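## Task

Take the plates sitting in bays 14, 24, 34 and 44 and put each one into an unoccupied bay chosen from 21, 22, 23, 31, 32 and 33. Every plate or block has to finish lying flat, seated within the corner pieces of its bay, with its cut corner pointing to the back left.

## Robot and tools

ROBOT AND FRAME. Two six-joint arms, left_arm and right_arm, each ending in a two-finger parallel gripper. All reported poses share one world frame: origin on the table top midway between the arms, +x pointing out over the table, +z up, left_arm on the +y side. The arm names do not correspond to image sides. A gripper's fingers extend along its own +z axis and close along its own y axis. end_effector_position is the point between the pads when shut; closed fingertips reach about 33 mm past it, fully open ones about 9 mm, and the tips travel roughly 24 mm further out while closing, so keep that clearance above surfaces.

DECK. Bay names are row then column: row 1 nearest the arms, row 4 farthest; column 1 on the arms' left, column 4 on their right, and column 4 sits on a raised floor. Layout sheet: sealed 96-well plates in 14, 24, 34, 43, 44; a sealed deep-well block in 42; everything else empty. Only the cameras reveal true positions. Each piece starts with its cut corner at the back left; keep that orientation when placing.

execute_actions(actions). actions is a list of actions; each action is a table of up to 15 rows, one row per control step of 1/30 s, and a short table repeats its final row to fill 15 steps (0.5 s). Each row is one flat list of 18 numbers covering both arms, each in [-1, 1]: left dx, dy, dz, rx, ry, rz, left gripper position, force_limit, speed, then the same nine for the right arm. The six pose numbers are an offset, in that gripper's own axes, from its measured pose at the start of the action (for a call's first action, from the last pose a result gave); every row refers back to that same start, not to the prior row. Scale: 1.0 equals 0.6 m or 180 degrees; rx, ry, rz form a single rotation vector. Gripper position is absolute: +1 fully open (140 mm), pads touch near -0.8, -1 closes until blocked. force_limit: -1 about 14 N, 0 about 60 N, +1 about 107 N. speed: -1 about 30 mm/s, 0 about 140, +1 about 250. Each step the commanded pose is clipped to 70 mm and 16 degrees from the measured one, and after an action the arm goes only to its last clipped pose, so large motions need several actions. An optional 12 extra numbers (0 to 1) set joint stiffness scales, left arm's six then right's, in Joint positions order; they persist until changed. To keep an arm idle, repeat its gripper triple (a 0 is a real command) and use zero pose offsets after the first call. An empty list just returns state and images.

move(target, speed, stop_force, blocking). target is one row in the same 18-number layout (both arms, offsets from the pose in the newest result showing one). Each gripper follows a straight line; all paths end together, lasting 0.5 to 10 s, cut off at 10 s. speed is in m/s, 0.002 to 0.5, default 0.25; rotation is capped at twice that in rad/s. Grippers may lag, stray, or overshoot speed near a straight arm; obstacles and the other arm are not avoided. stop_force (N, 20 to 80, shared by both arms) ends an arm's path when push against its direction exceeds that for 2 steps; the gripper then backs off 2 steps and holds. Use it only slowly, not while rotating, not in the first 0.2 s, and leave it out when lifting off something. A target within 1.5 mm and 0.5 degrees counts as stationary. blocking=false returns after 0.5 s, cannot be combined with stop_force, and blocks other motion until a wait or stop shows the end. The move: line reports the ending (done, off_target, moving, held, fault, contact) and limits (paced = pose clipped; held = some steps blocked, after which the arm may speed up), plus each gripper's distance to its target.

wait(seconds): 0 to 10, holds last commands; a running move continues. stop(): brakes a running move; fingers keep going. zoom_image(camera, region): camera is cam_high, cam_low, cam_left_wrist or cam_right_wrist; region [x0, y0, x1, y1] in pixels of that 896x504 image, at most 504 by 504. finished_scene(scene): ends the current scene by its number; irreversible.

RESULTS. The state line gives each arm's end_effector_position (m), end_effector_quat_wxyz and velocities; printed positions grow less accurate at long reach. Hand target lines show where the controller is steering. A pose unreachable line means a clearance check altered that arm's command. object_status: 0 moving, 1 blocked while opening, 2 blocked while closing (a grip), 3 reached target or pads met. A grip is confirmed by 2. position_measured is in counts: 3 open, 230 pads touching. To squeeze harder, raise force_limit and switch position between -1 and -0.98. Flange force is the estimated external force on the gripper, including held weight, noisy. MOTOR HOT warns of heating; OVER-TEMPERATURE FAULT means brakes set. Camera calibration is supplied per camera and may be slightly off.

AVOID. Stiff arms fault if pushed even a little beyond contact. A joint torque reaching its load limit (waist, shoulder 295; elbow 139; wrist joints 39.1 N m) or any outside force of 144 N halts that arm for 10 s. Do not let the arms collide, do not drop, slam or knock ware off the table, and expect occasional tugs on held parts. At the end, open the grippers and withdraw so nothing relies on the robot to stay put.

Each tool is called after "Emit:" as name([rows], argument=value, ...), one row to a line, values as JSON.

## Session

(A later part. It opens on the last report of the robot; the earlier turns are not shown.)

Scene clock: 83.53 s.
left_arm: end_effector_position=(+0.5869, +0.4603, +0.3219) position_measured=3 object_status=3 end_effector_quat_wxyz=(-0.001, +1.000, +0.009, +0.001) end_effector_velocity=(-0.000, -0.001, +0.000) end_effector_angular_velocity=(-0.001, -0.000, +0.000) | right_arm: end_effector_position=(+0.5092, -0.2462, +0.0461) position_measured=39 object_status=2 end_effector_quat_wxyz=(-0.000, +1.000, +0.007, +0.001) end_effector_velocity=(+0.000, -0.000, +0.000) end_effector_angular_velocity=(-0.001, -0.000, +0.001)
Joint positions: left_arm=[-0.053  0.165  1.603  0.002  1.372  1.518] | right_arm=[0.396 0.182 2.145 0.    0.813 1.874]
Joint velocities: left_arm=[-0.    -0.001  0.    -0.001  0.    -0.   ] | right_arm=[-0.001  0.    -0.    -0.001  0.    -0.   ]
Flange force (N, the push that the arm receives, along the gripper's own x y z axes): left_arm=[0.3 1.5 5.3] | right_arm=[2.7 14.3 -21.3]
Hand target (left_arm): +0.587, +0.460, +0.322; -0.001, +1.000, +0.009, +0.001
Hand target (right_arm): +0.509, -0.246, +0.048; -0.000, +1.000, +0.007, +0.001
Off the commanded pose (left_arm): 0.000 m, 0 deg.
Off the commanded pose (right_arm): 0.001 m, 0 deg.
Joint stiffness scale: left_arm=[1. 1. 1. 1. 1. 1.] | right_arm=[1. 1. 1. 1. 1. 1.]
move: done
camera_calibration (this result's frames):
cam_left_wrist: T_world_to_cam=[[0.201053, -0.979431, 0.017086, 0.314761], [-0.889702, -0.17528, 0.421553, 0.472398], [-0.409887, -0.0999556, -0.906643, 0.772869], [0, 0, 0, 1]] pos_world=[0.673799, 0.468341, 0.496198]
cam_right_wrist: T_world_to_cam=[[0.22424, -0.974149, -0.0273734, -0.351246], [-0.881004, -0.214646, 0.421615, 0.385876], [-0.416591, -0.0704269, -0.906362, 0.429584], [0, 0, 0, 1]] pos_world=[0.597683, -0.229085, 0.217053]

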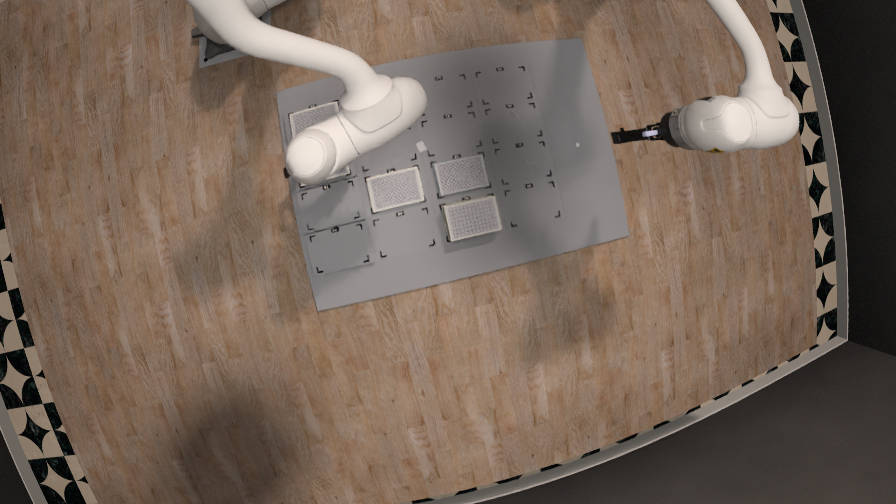

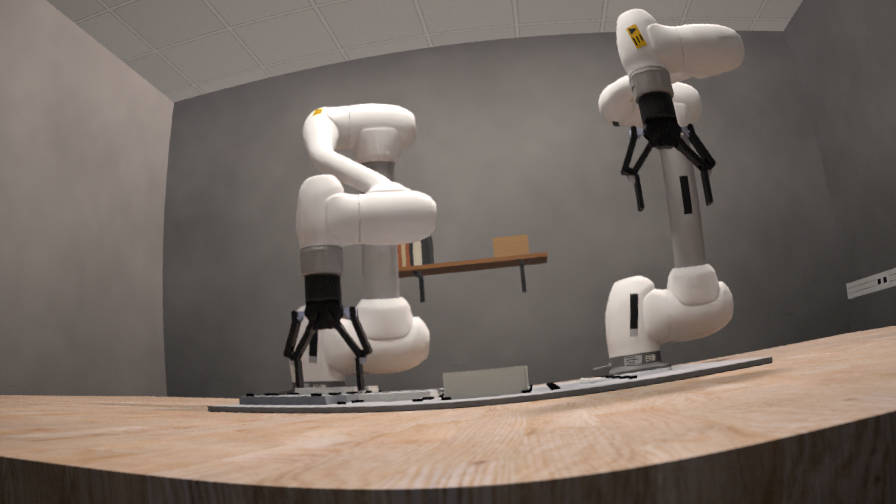

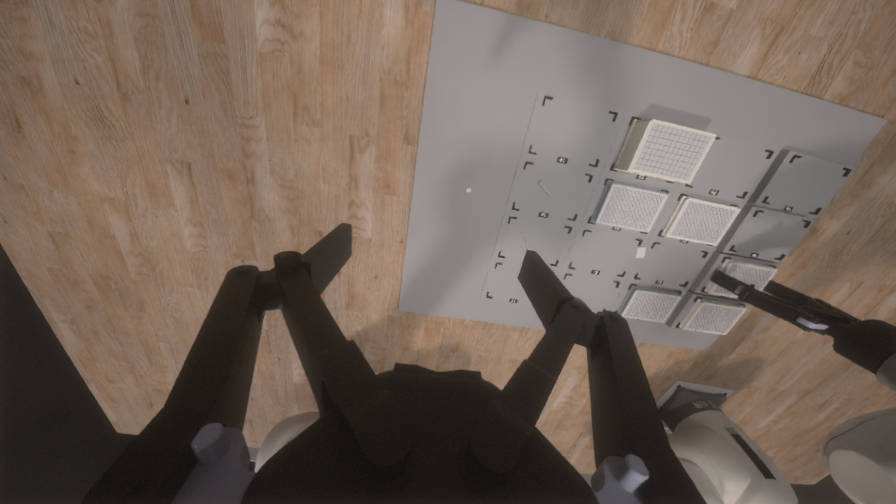

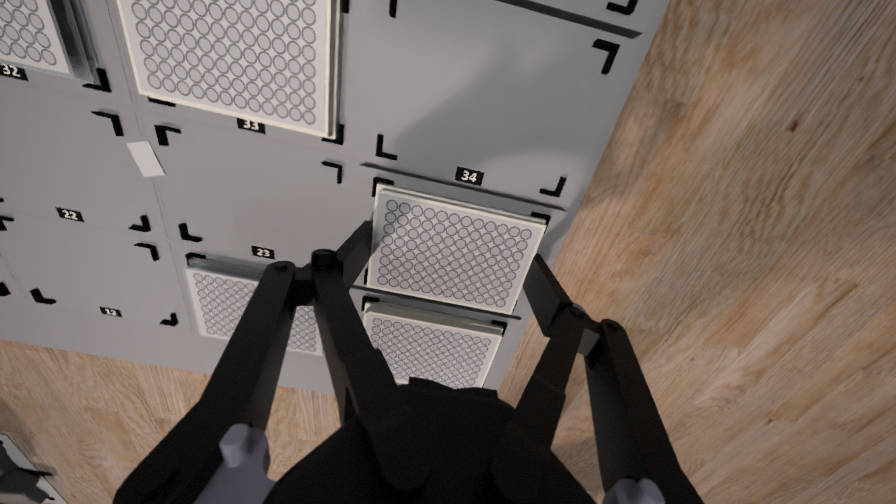

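Emit:
move(target=[0,0,0,0,0,0,1,0,0,0,0,-0.034,0,0,0,-1,0,-0.6], speed=0.1)

Emit:
move(target=[0,0,0,0,0,0,1,0,0,0.0035,-0.274,0,0,0,0.002,-1,0,-0.6], speed=0.35)

Scene clock: 90.00 s.
left_arm: end_effector_position=(+0.5869, +0.4603, +0.3219) position_measured=3 object_status=3 end_effector_quat_wxyz=(-0.001, +1.000, +0.009, +0.001) end_effector_velocity=(+0.000, +0.000, -0.001) end_effector_angular_velocity=(+0.001, +0.001, -0.000) | right_arm: end_effector_position=(+0.5074, -0.2467, +0.0622) position_measured=40 object_status=2 end_effector_quat_wxyz=(+0.000, +1.000, +0.007, -0.001) end_effector_velocity=(-0.000, -0.001, +0.002) end_effector_angular_velocity=(-0.001, +0.001, -0.001)
Joint positions: left_arm=[-0.053  0.165  1.603  0.002  1.372  1.518] | right_arm=[0.396 0.161 2.133 0.    0.85  1.874]
Joint velocities: left_arm=[ 0.     0.001 -0.     0.001 -0.     0.   ] | right_arm=[-0.001 -0.002 -0.002 -0.001  0.005  0.   ]
Flange force (N, the push that the arm receives, along the gripper's own x y z axes): left_arm=[0.9 0.8 5.5] | right_arm=[-4.8 12.3 -0.8]
Hand target (left_arm): +0.587, +0.460, +0.322; -0.001, +1.000, +0.009, +0.001
Hand target (right_arm): +0.509, -0.246, +0.067; -0.000, +1.000, +0.007, +0.001
Off the commanded pose (left_arm): 0.000 m, 0 deg.
Off the commanded pose (right_arm): 0.005 m, 0 deg.
Joint stiffness scale: left_arm=[1. 1. 1. 1. 1. 1.] | right_arm=[1. 1. 1. 1. 1. 1.]
move: off_target (right_arm)
camera_calibration (this result's frames):
cam_left_wrist: T_world_to_cam=[[0.201053, -0.979431, 0.0170859, 0.314761], [-0.889702, -0.17528, 0.421552, 0.472398], [-0.409887, -0.0999557, -0.906643, 0.772869], [0, 0, 0, 1]] pos_world=[0.673799, 0.468341, 0.496198]
cam_right_wrist: T_world_to_cam=[[0.224147, -0.974181, -0.0270197, -0.350954], [-0.879418, -0.214136, 0.425171, 0.376559], [-0.419979, -0.0715393, -0.90471, 0.44471], [0, 0, 0, 1]] pos_world=[0.596587, -0.229444, 0.232749]

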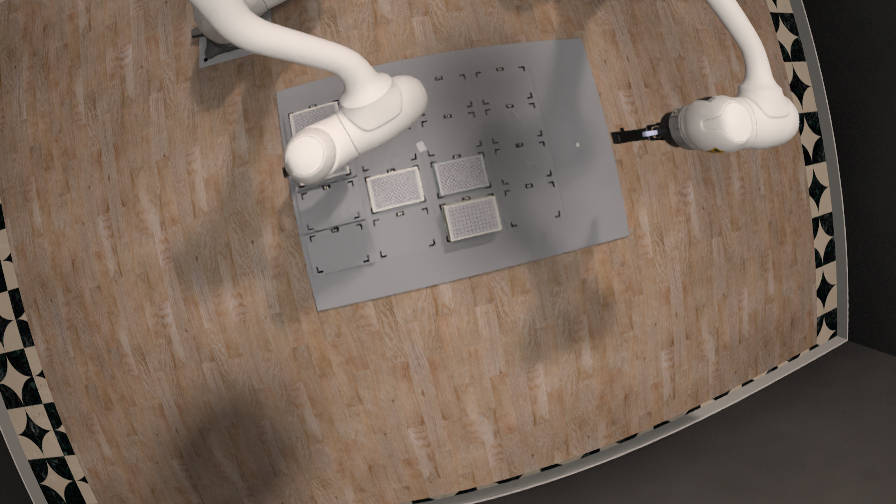

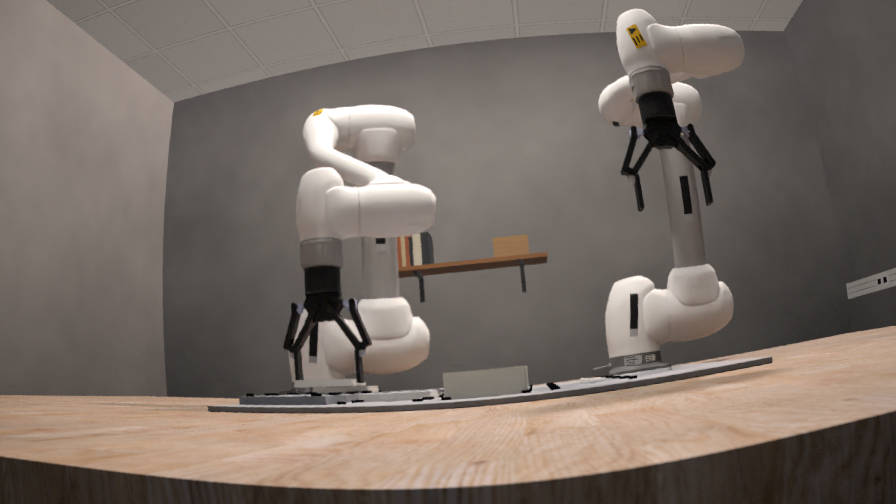

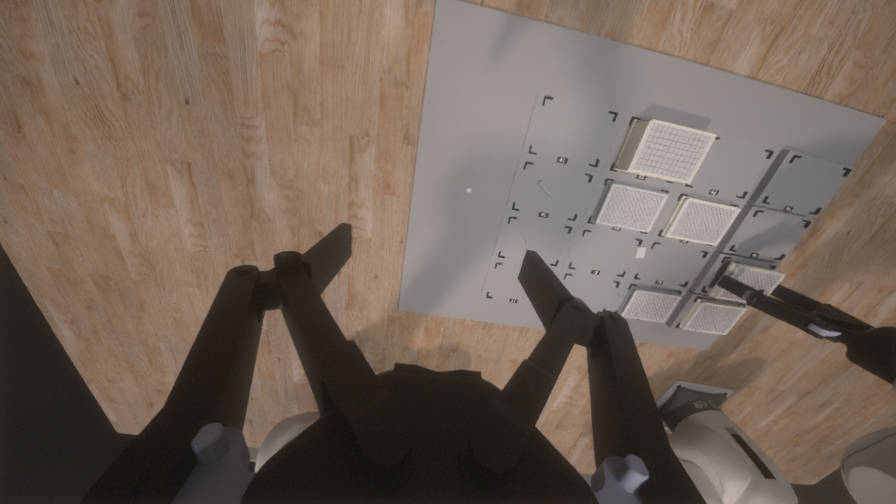

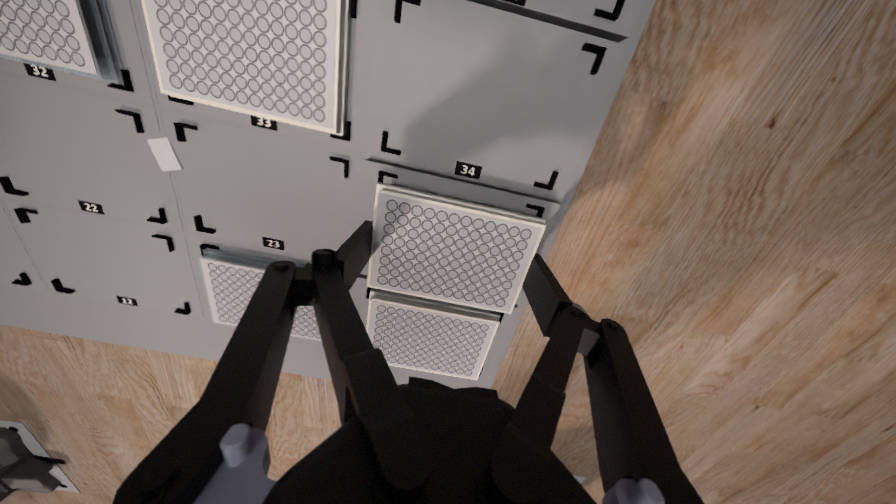

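Scene clock: 91.13 s.
left_arm: end_effector_position=(+0.5869, +0.4603, +0.3219) position_measured=3 object_status=3 end_effector_quat_wxyz=(-0.001, +1.000, +0.009, +0.001) end_effector_velocity=(+0.000, -0.000, -0.001) end_effector_angular_velocity=(-0.003, +0.001, +0.001) | right_arm: end_effector_position=(+0.5067, -0.0829, +0.0629) position_measured=40 object_status=2 end_effector_quat_wxyz=(-0.002, +1.000, +0.006, +0.000) end_effector_velocity=(+0.000, +0.001, -0.000) end_effector_angular_velocity=(-0.002, -0.000, -0.001)
Joint positions: left_arm=[-0.053  0.165  1.603  0.002  1.372  1.518] | right_arm=[0.66  0.269 1.989 0.004 0.88  2.138]
Joint velocities: left_arm=[ 0.001  0.001 -0.    -0.003 -0.     0.   ] | right_arm=[ 0.002  0.002 -0.002 -0.002  0.001  0.005]
Flange force (N, the push that the arm receives, along the gripper's own x y z axes): left_arm=[-0.3 -0.7 6.0] | right_arm=[0.4 6.7 3.8]
Hand target (left_arm): +0.587, +0.460, +0.322; -0.001, +1.000, +0.009, +0.001
Hand target (right_arm): +0.507, -0.082, +0.062; +0.000, +1.000, +0.004, -0.001
Off the commanded pose (left_arm): 0.000 m, 0 deg.
Off the commanded pose (right_arm): 0.001 m, 0 deg.
Joint stiffness scale: left_arm=[1. 1. 1. 1. 1. 1.] | right_arm=[1. 1. 1. 1. 1. 1.]
move: done
camera_calibration (this result's frames):
cam_left_wrist: T_world_to_cam=[[0.201053, -0.979431, 0.0170861, 0.31476], [-0.889702, -0.17528, 0.421553, 0.472398], [-0.409887, -0.0999557, -0.906643, 0.772869], [0, 0, 0, 1]] pos_world=[0.6738, 0.468341, 0.496198]
cam_right_wrist: T_world_to_cam=[[0.221919, -0.974574, -0.0309458, -0.189889], [-0.881295, -0.214056, 0.421307, 0.411899], [-0.417219, -0.0662238, -0.90639, 0.455937], [0, 0, 0, 1]] pos_world=[0.59537, -0.0666969, 0.233845]

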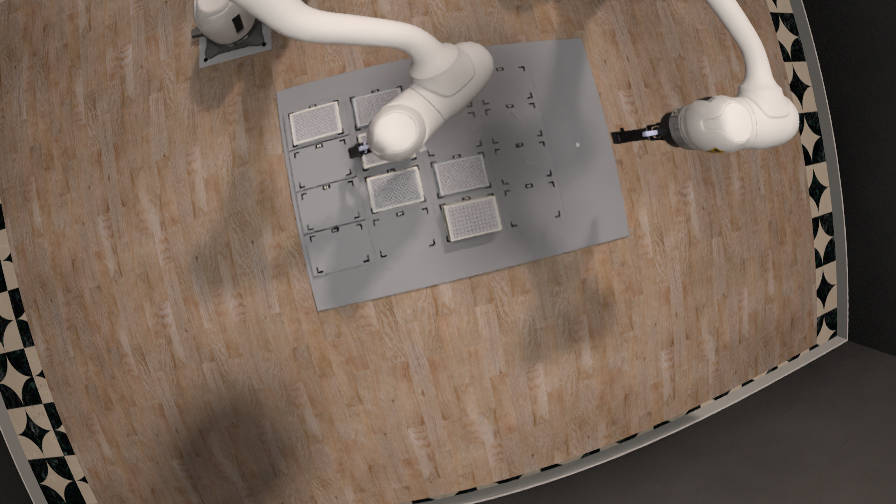

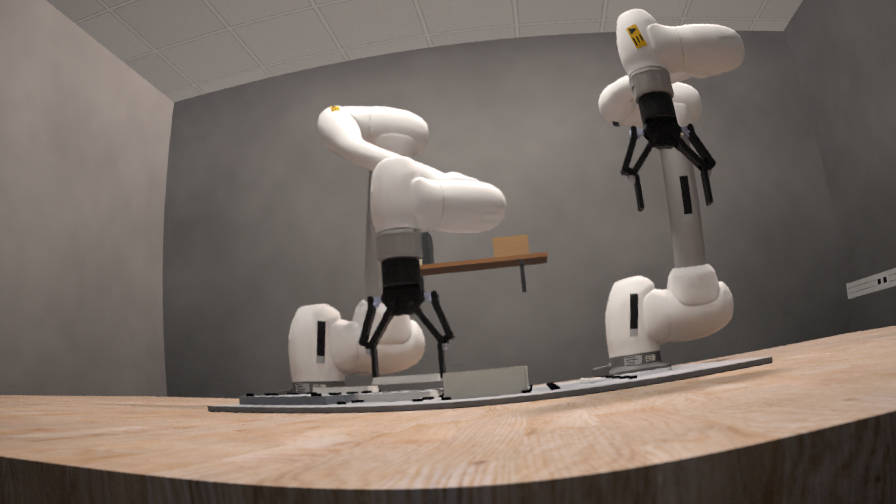

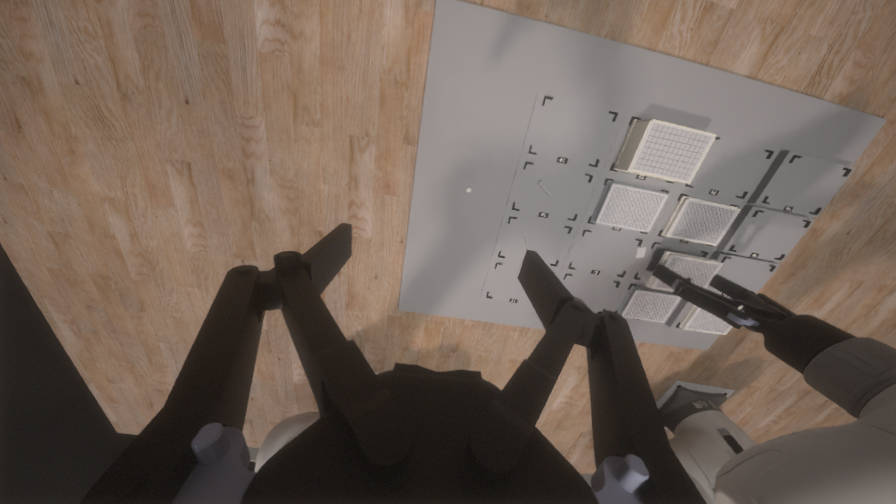

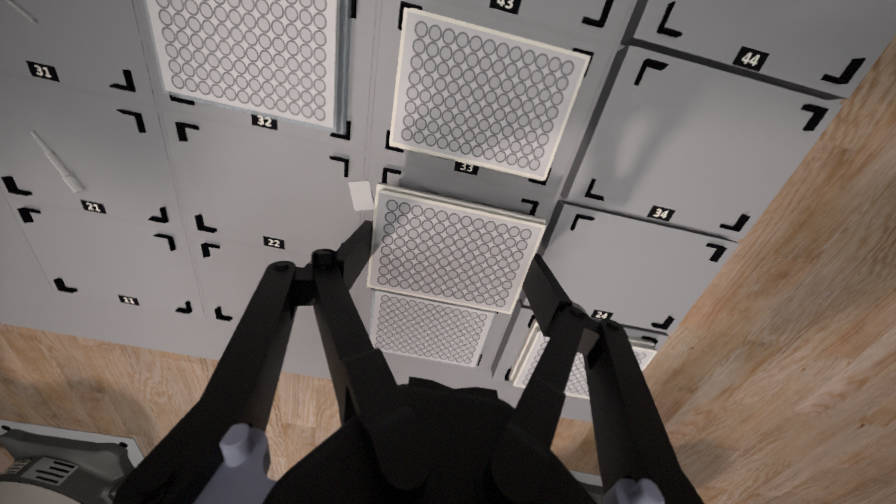

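Emit:
move(target=[0,0,0,0,0,0,1,0,0,0.003,0.002,0.046,0,0,0,-1,0,-0.6], speed=0.06)

Emit:
zoom_image(camera="cam_right_wrist", region=[314,130,614,340])

Scene clock: 96.10 s.
left_arm: end_effector_position=(+0.5869, +0.4603, +0.3219) position_measured=3 object_status=3 end_effector_quat_wxyz=(-0.001, +1.000, +0.009, +0.001) end_effector_velocity=(+0.000, -0.000, -0.000) end_effector_angular_velocity=(-0.001, -0.000, +0.001) | right_arm: end_effector_position=(+0.5096, -0.0823, +0.0400) position_measured=40 object_status=2 end_effector_quat_wxyz=(-0.003, +1.000, +0.005, +0.002) end_effector_velocity=(+0.001, +0.001, -0.002) end_effector_angular_velocity=(+0.002, -0.002, +0.000)
Joint positions: left_arm=[-0.053  0.165  1.603  0.002  1.372  1.518] | right_arm=[0.658 0.298 2.003 0.004 0.834 2.139]
Joint velocities: left_arm=[ 0.     0.001  0.    -0.001 -0.001  0.   ] | right_arm=[ 0.     0.003  0.     0.    -0.006 -0.   ]
Flange force (N, the push that the arm receives, along the gripper's own x y z axes): left_arm=[-1.4 1.0 5.8] | right_arm=[3.3 8.3 1.5]
Hand target (left_arm): +0.587, +0.460, +0.322; -0.001, +1.000, +0.009, +0.001
Hand target (right_arm): +0.508, -0.084, +0.035; -0.002, +1.000, +0.006, +0.000
Off the commanded pose (left_arm): 0.000 m, 0 deg.
Off the commanded pose (right_arm): 0.005 m, 0 deg.
Joint stiffness scale: left_arm=[1. 1. 1. 1. 1. 1.] | right_arm=[1. 1. 1. 1. 1. 1.]
move: off_target (right_arm)
camera_calibration (this result's frames):
cam_left_wrist: T_world_to_cam=[[0.201053, -0.979431, 0.017086, 0.31476], [-0.889702, -0.17528, 0.421553, 0.472398], [-0.409887, -0.0999558, -0.906643, 0.772869], [0, 0, 0, 1]] pos_world=[0.6738, 0.468341, 0.496198]
cam_right_wrist: T_world_to_cam=[[0.219731, -0.975032, -0.0321173, -0.18952], [-0.883199, -0.212803, 0.41794, 0.42542], [-0.41434, -0.0634687, -0.907907, 0.435256], [0, 0, 0, 1]] pos_world=[0.597718, -0.0666319, 0.211285]

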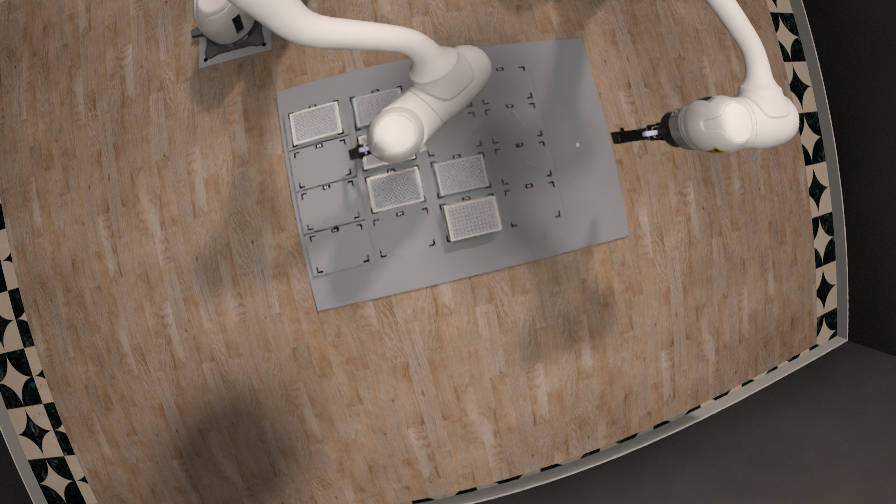

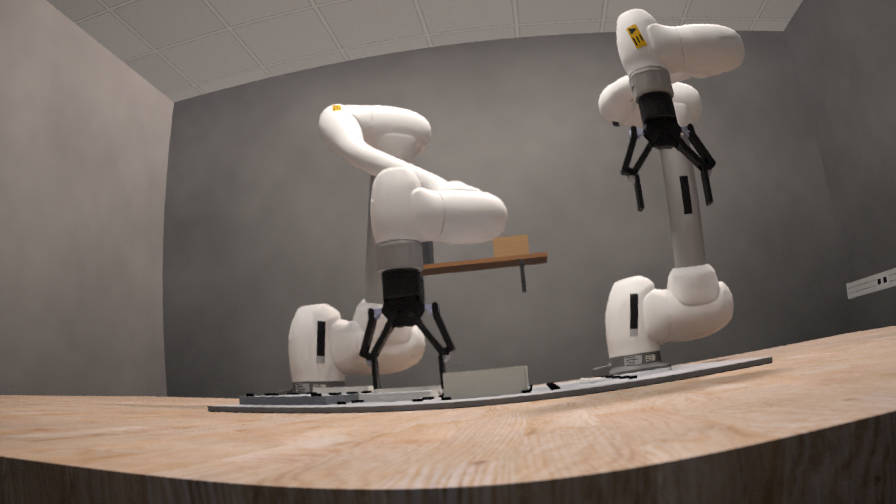

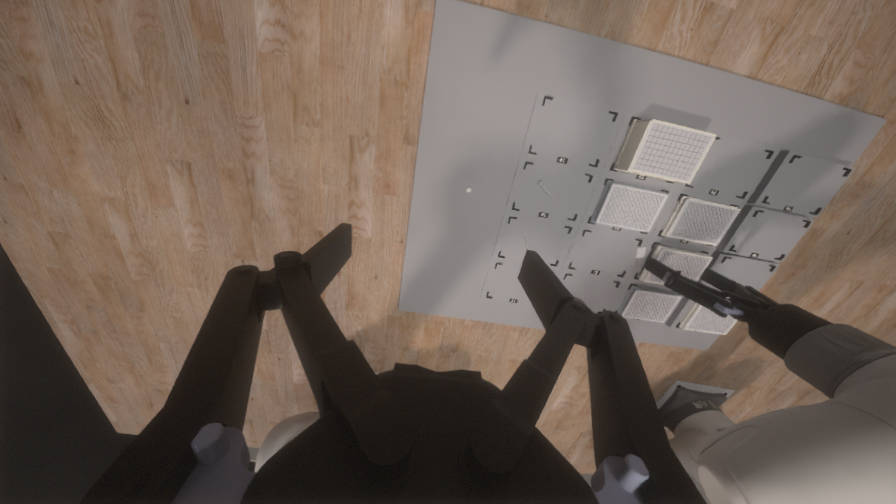

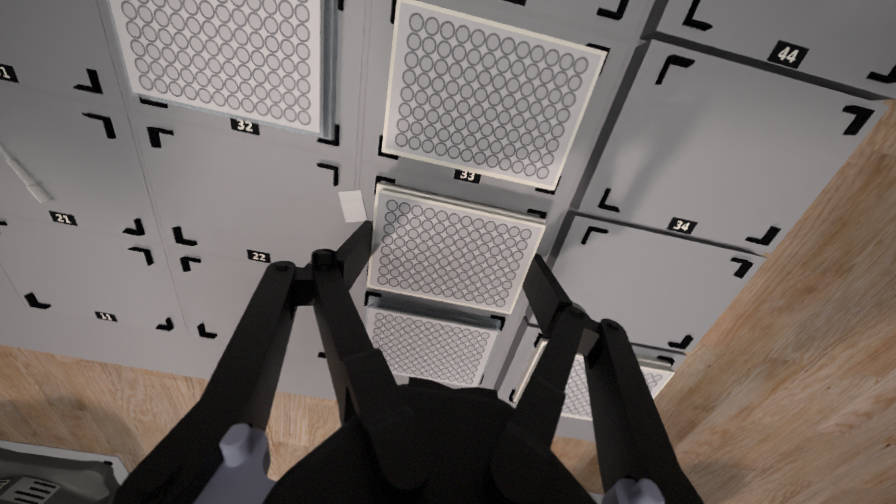

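Region (314, 130, 614, 340) of cam_right_wrist's 896x504 image, scaled by 1.680, with more detail than that image has; it fills the top 353 rows of this view, and the rest is white.

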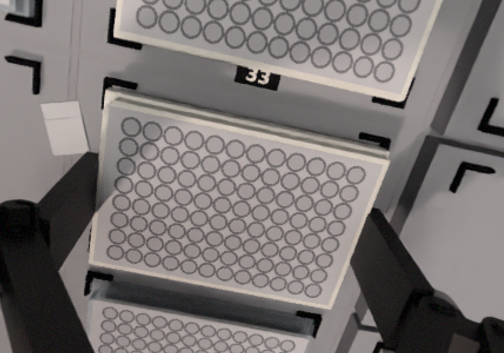

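Emit:
move(target=[0,0,0,0,0,0,1,0,0,-0.0042,0.001,0.024,0,-0.001,-0.002,-1,0,-0.6], speed=0.012, stop_force=20)

Emit:
zoom_image(camera="cam_right_wrist", region=[314,130,614,340])

Scene clock: 100.83 s.
left_arm: end_effector_position=(+0.5869, +0.4603, +0.3219) position_measured=3 object_status=3 end_effector_quat_wxyz=(-0.001, +1.000, +0.009, +0.001) end_effector_velocity=(-0.000, -0.000, -0.001) end_effector_angular_velocity=(-0.000, +0.001, -0.001) | right_arm: end_effector_position=(+0.5098, -0.0822, +0.0321) position_measured=40 object_status=2 end_effector_quat_wxyz=(-0.004, +1.000, +0.005, +0.003) end_effector_velocity=(+0.000, +0.001, +0.000) end_effector_angular_velocity=(+0.001, -0.001, +0.001)
Joint positions: left_arm=[-0.053  0.165  1.603  0.002  1.372  1.518] | right_arm=[0.658 0.306 2.01  0.004 0.817 2.138]
Joint velocities: left_arm=[ 0.     0.001  0.    -0.     0.     0.001] | right_arm=[ 0.    -0.    -0.001  0.    -0.001 -0.   ]
Flange force (N, the push that the arm receives, along the gripper's own x y z axes): left_arm=[-0.1 0.9 6.0] | right_arm=[-2.2 8.3 -19.5]
Hand target (left_arm): +0.587, +0.460, +0.322; -0.001, +1.000, +0.009, +0.001
Hand target (right_arm): +0.507, -0.083, +0.026; -0.003, +1.000, +0.008, +0.000
Off the commanded pose (left_arm): 0.000 m, 0 deg.
Off the commanded pose (right_arm): 0.007 m, 0 deg.
Joint stiffness scale: left_arm=[1. 1. 1. 1. 1. 1.] | right_arm=[1. 1. 1. 1. 1. 1.]
move: off_target (right_arm)
camera_calibration (this result's frames):
cam_right_wrist: T_world_to_cam=[[0.220339, -0.974869, -0.0328948, -0.189983], [-0.883882, -0.213811, 0.415977, 0.429269], [-0.412556, -0.0625809, -0.90878, 0.427331], [0, 0, 0, 1]] pos_world=[0.597582, -0.0666836, 0.203534]

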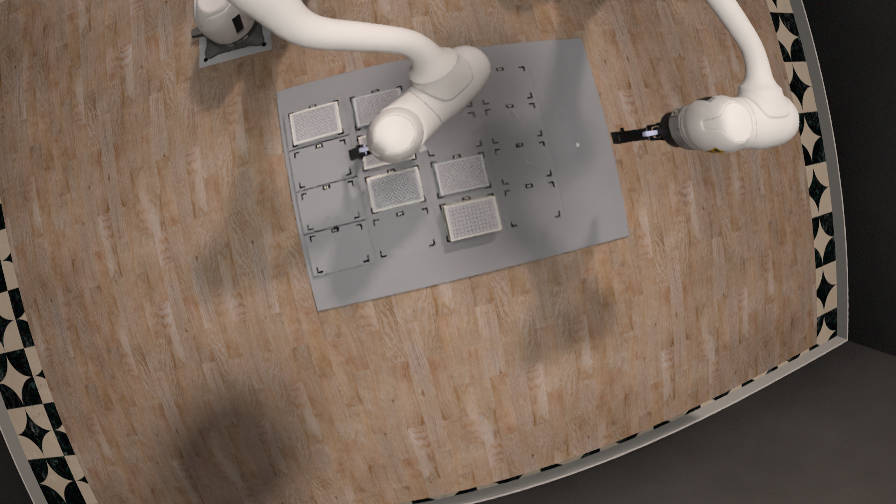

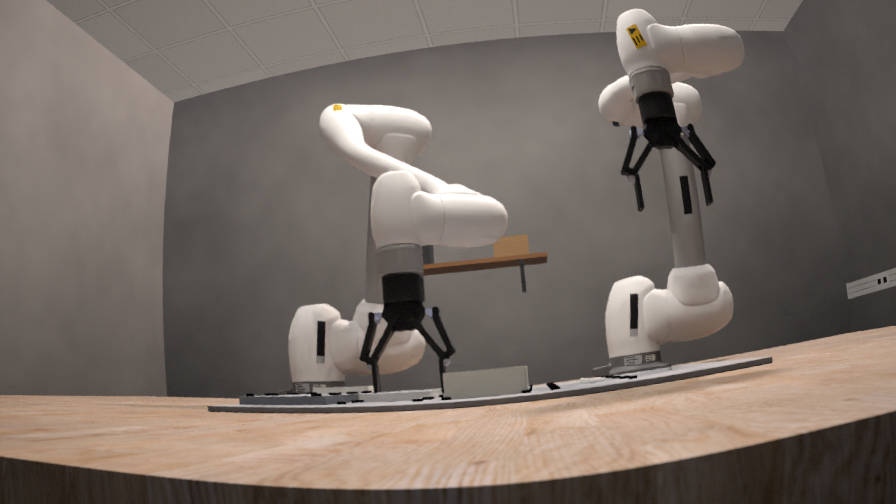

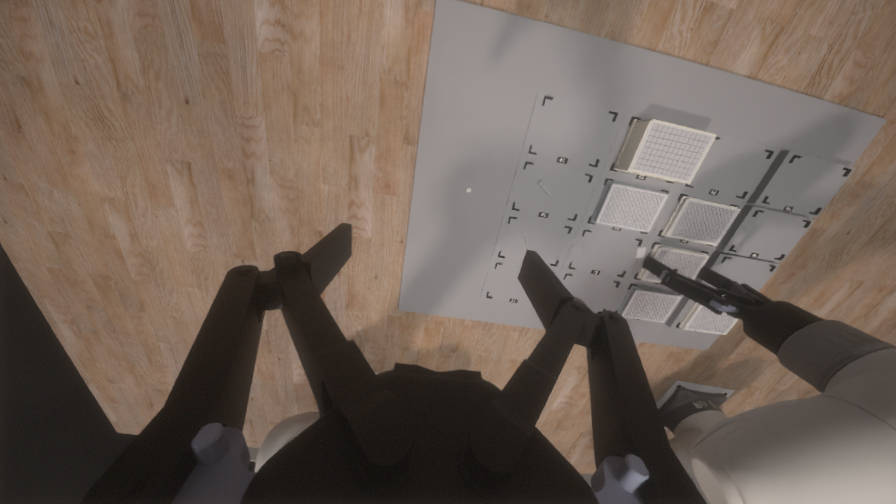

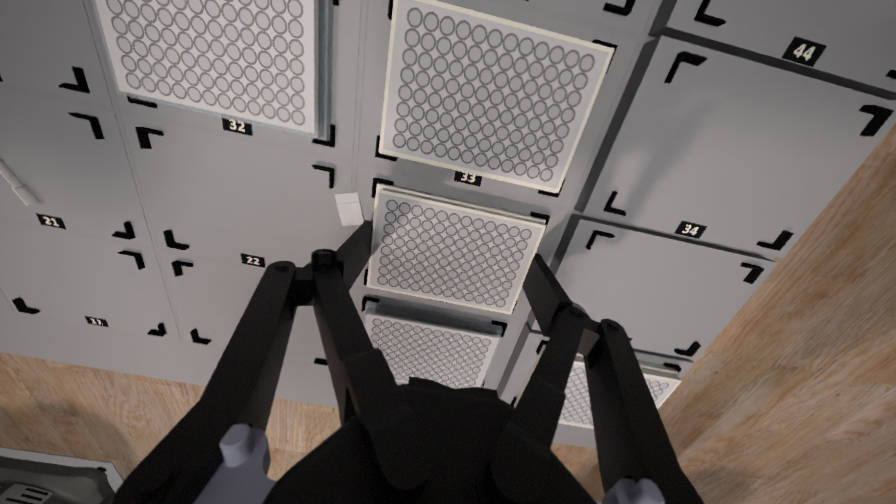

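Region (314, 130, 614, 340) of cam_right_wrist's 896x504 image, scaled by 1.680, with more detail than that image has; it fills the top 353 rows of this view, and the rest is white.

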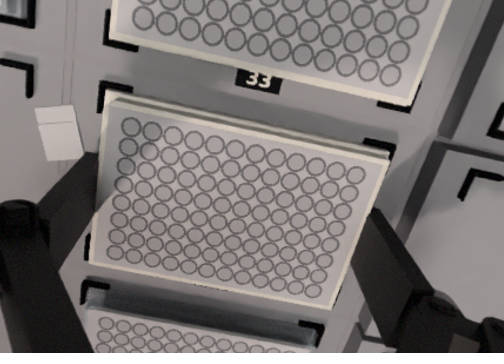

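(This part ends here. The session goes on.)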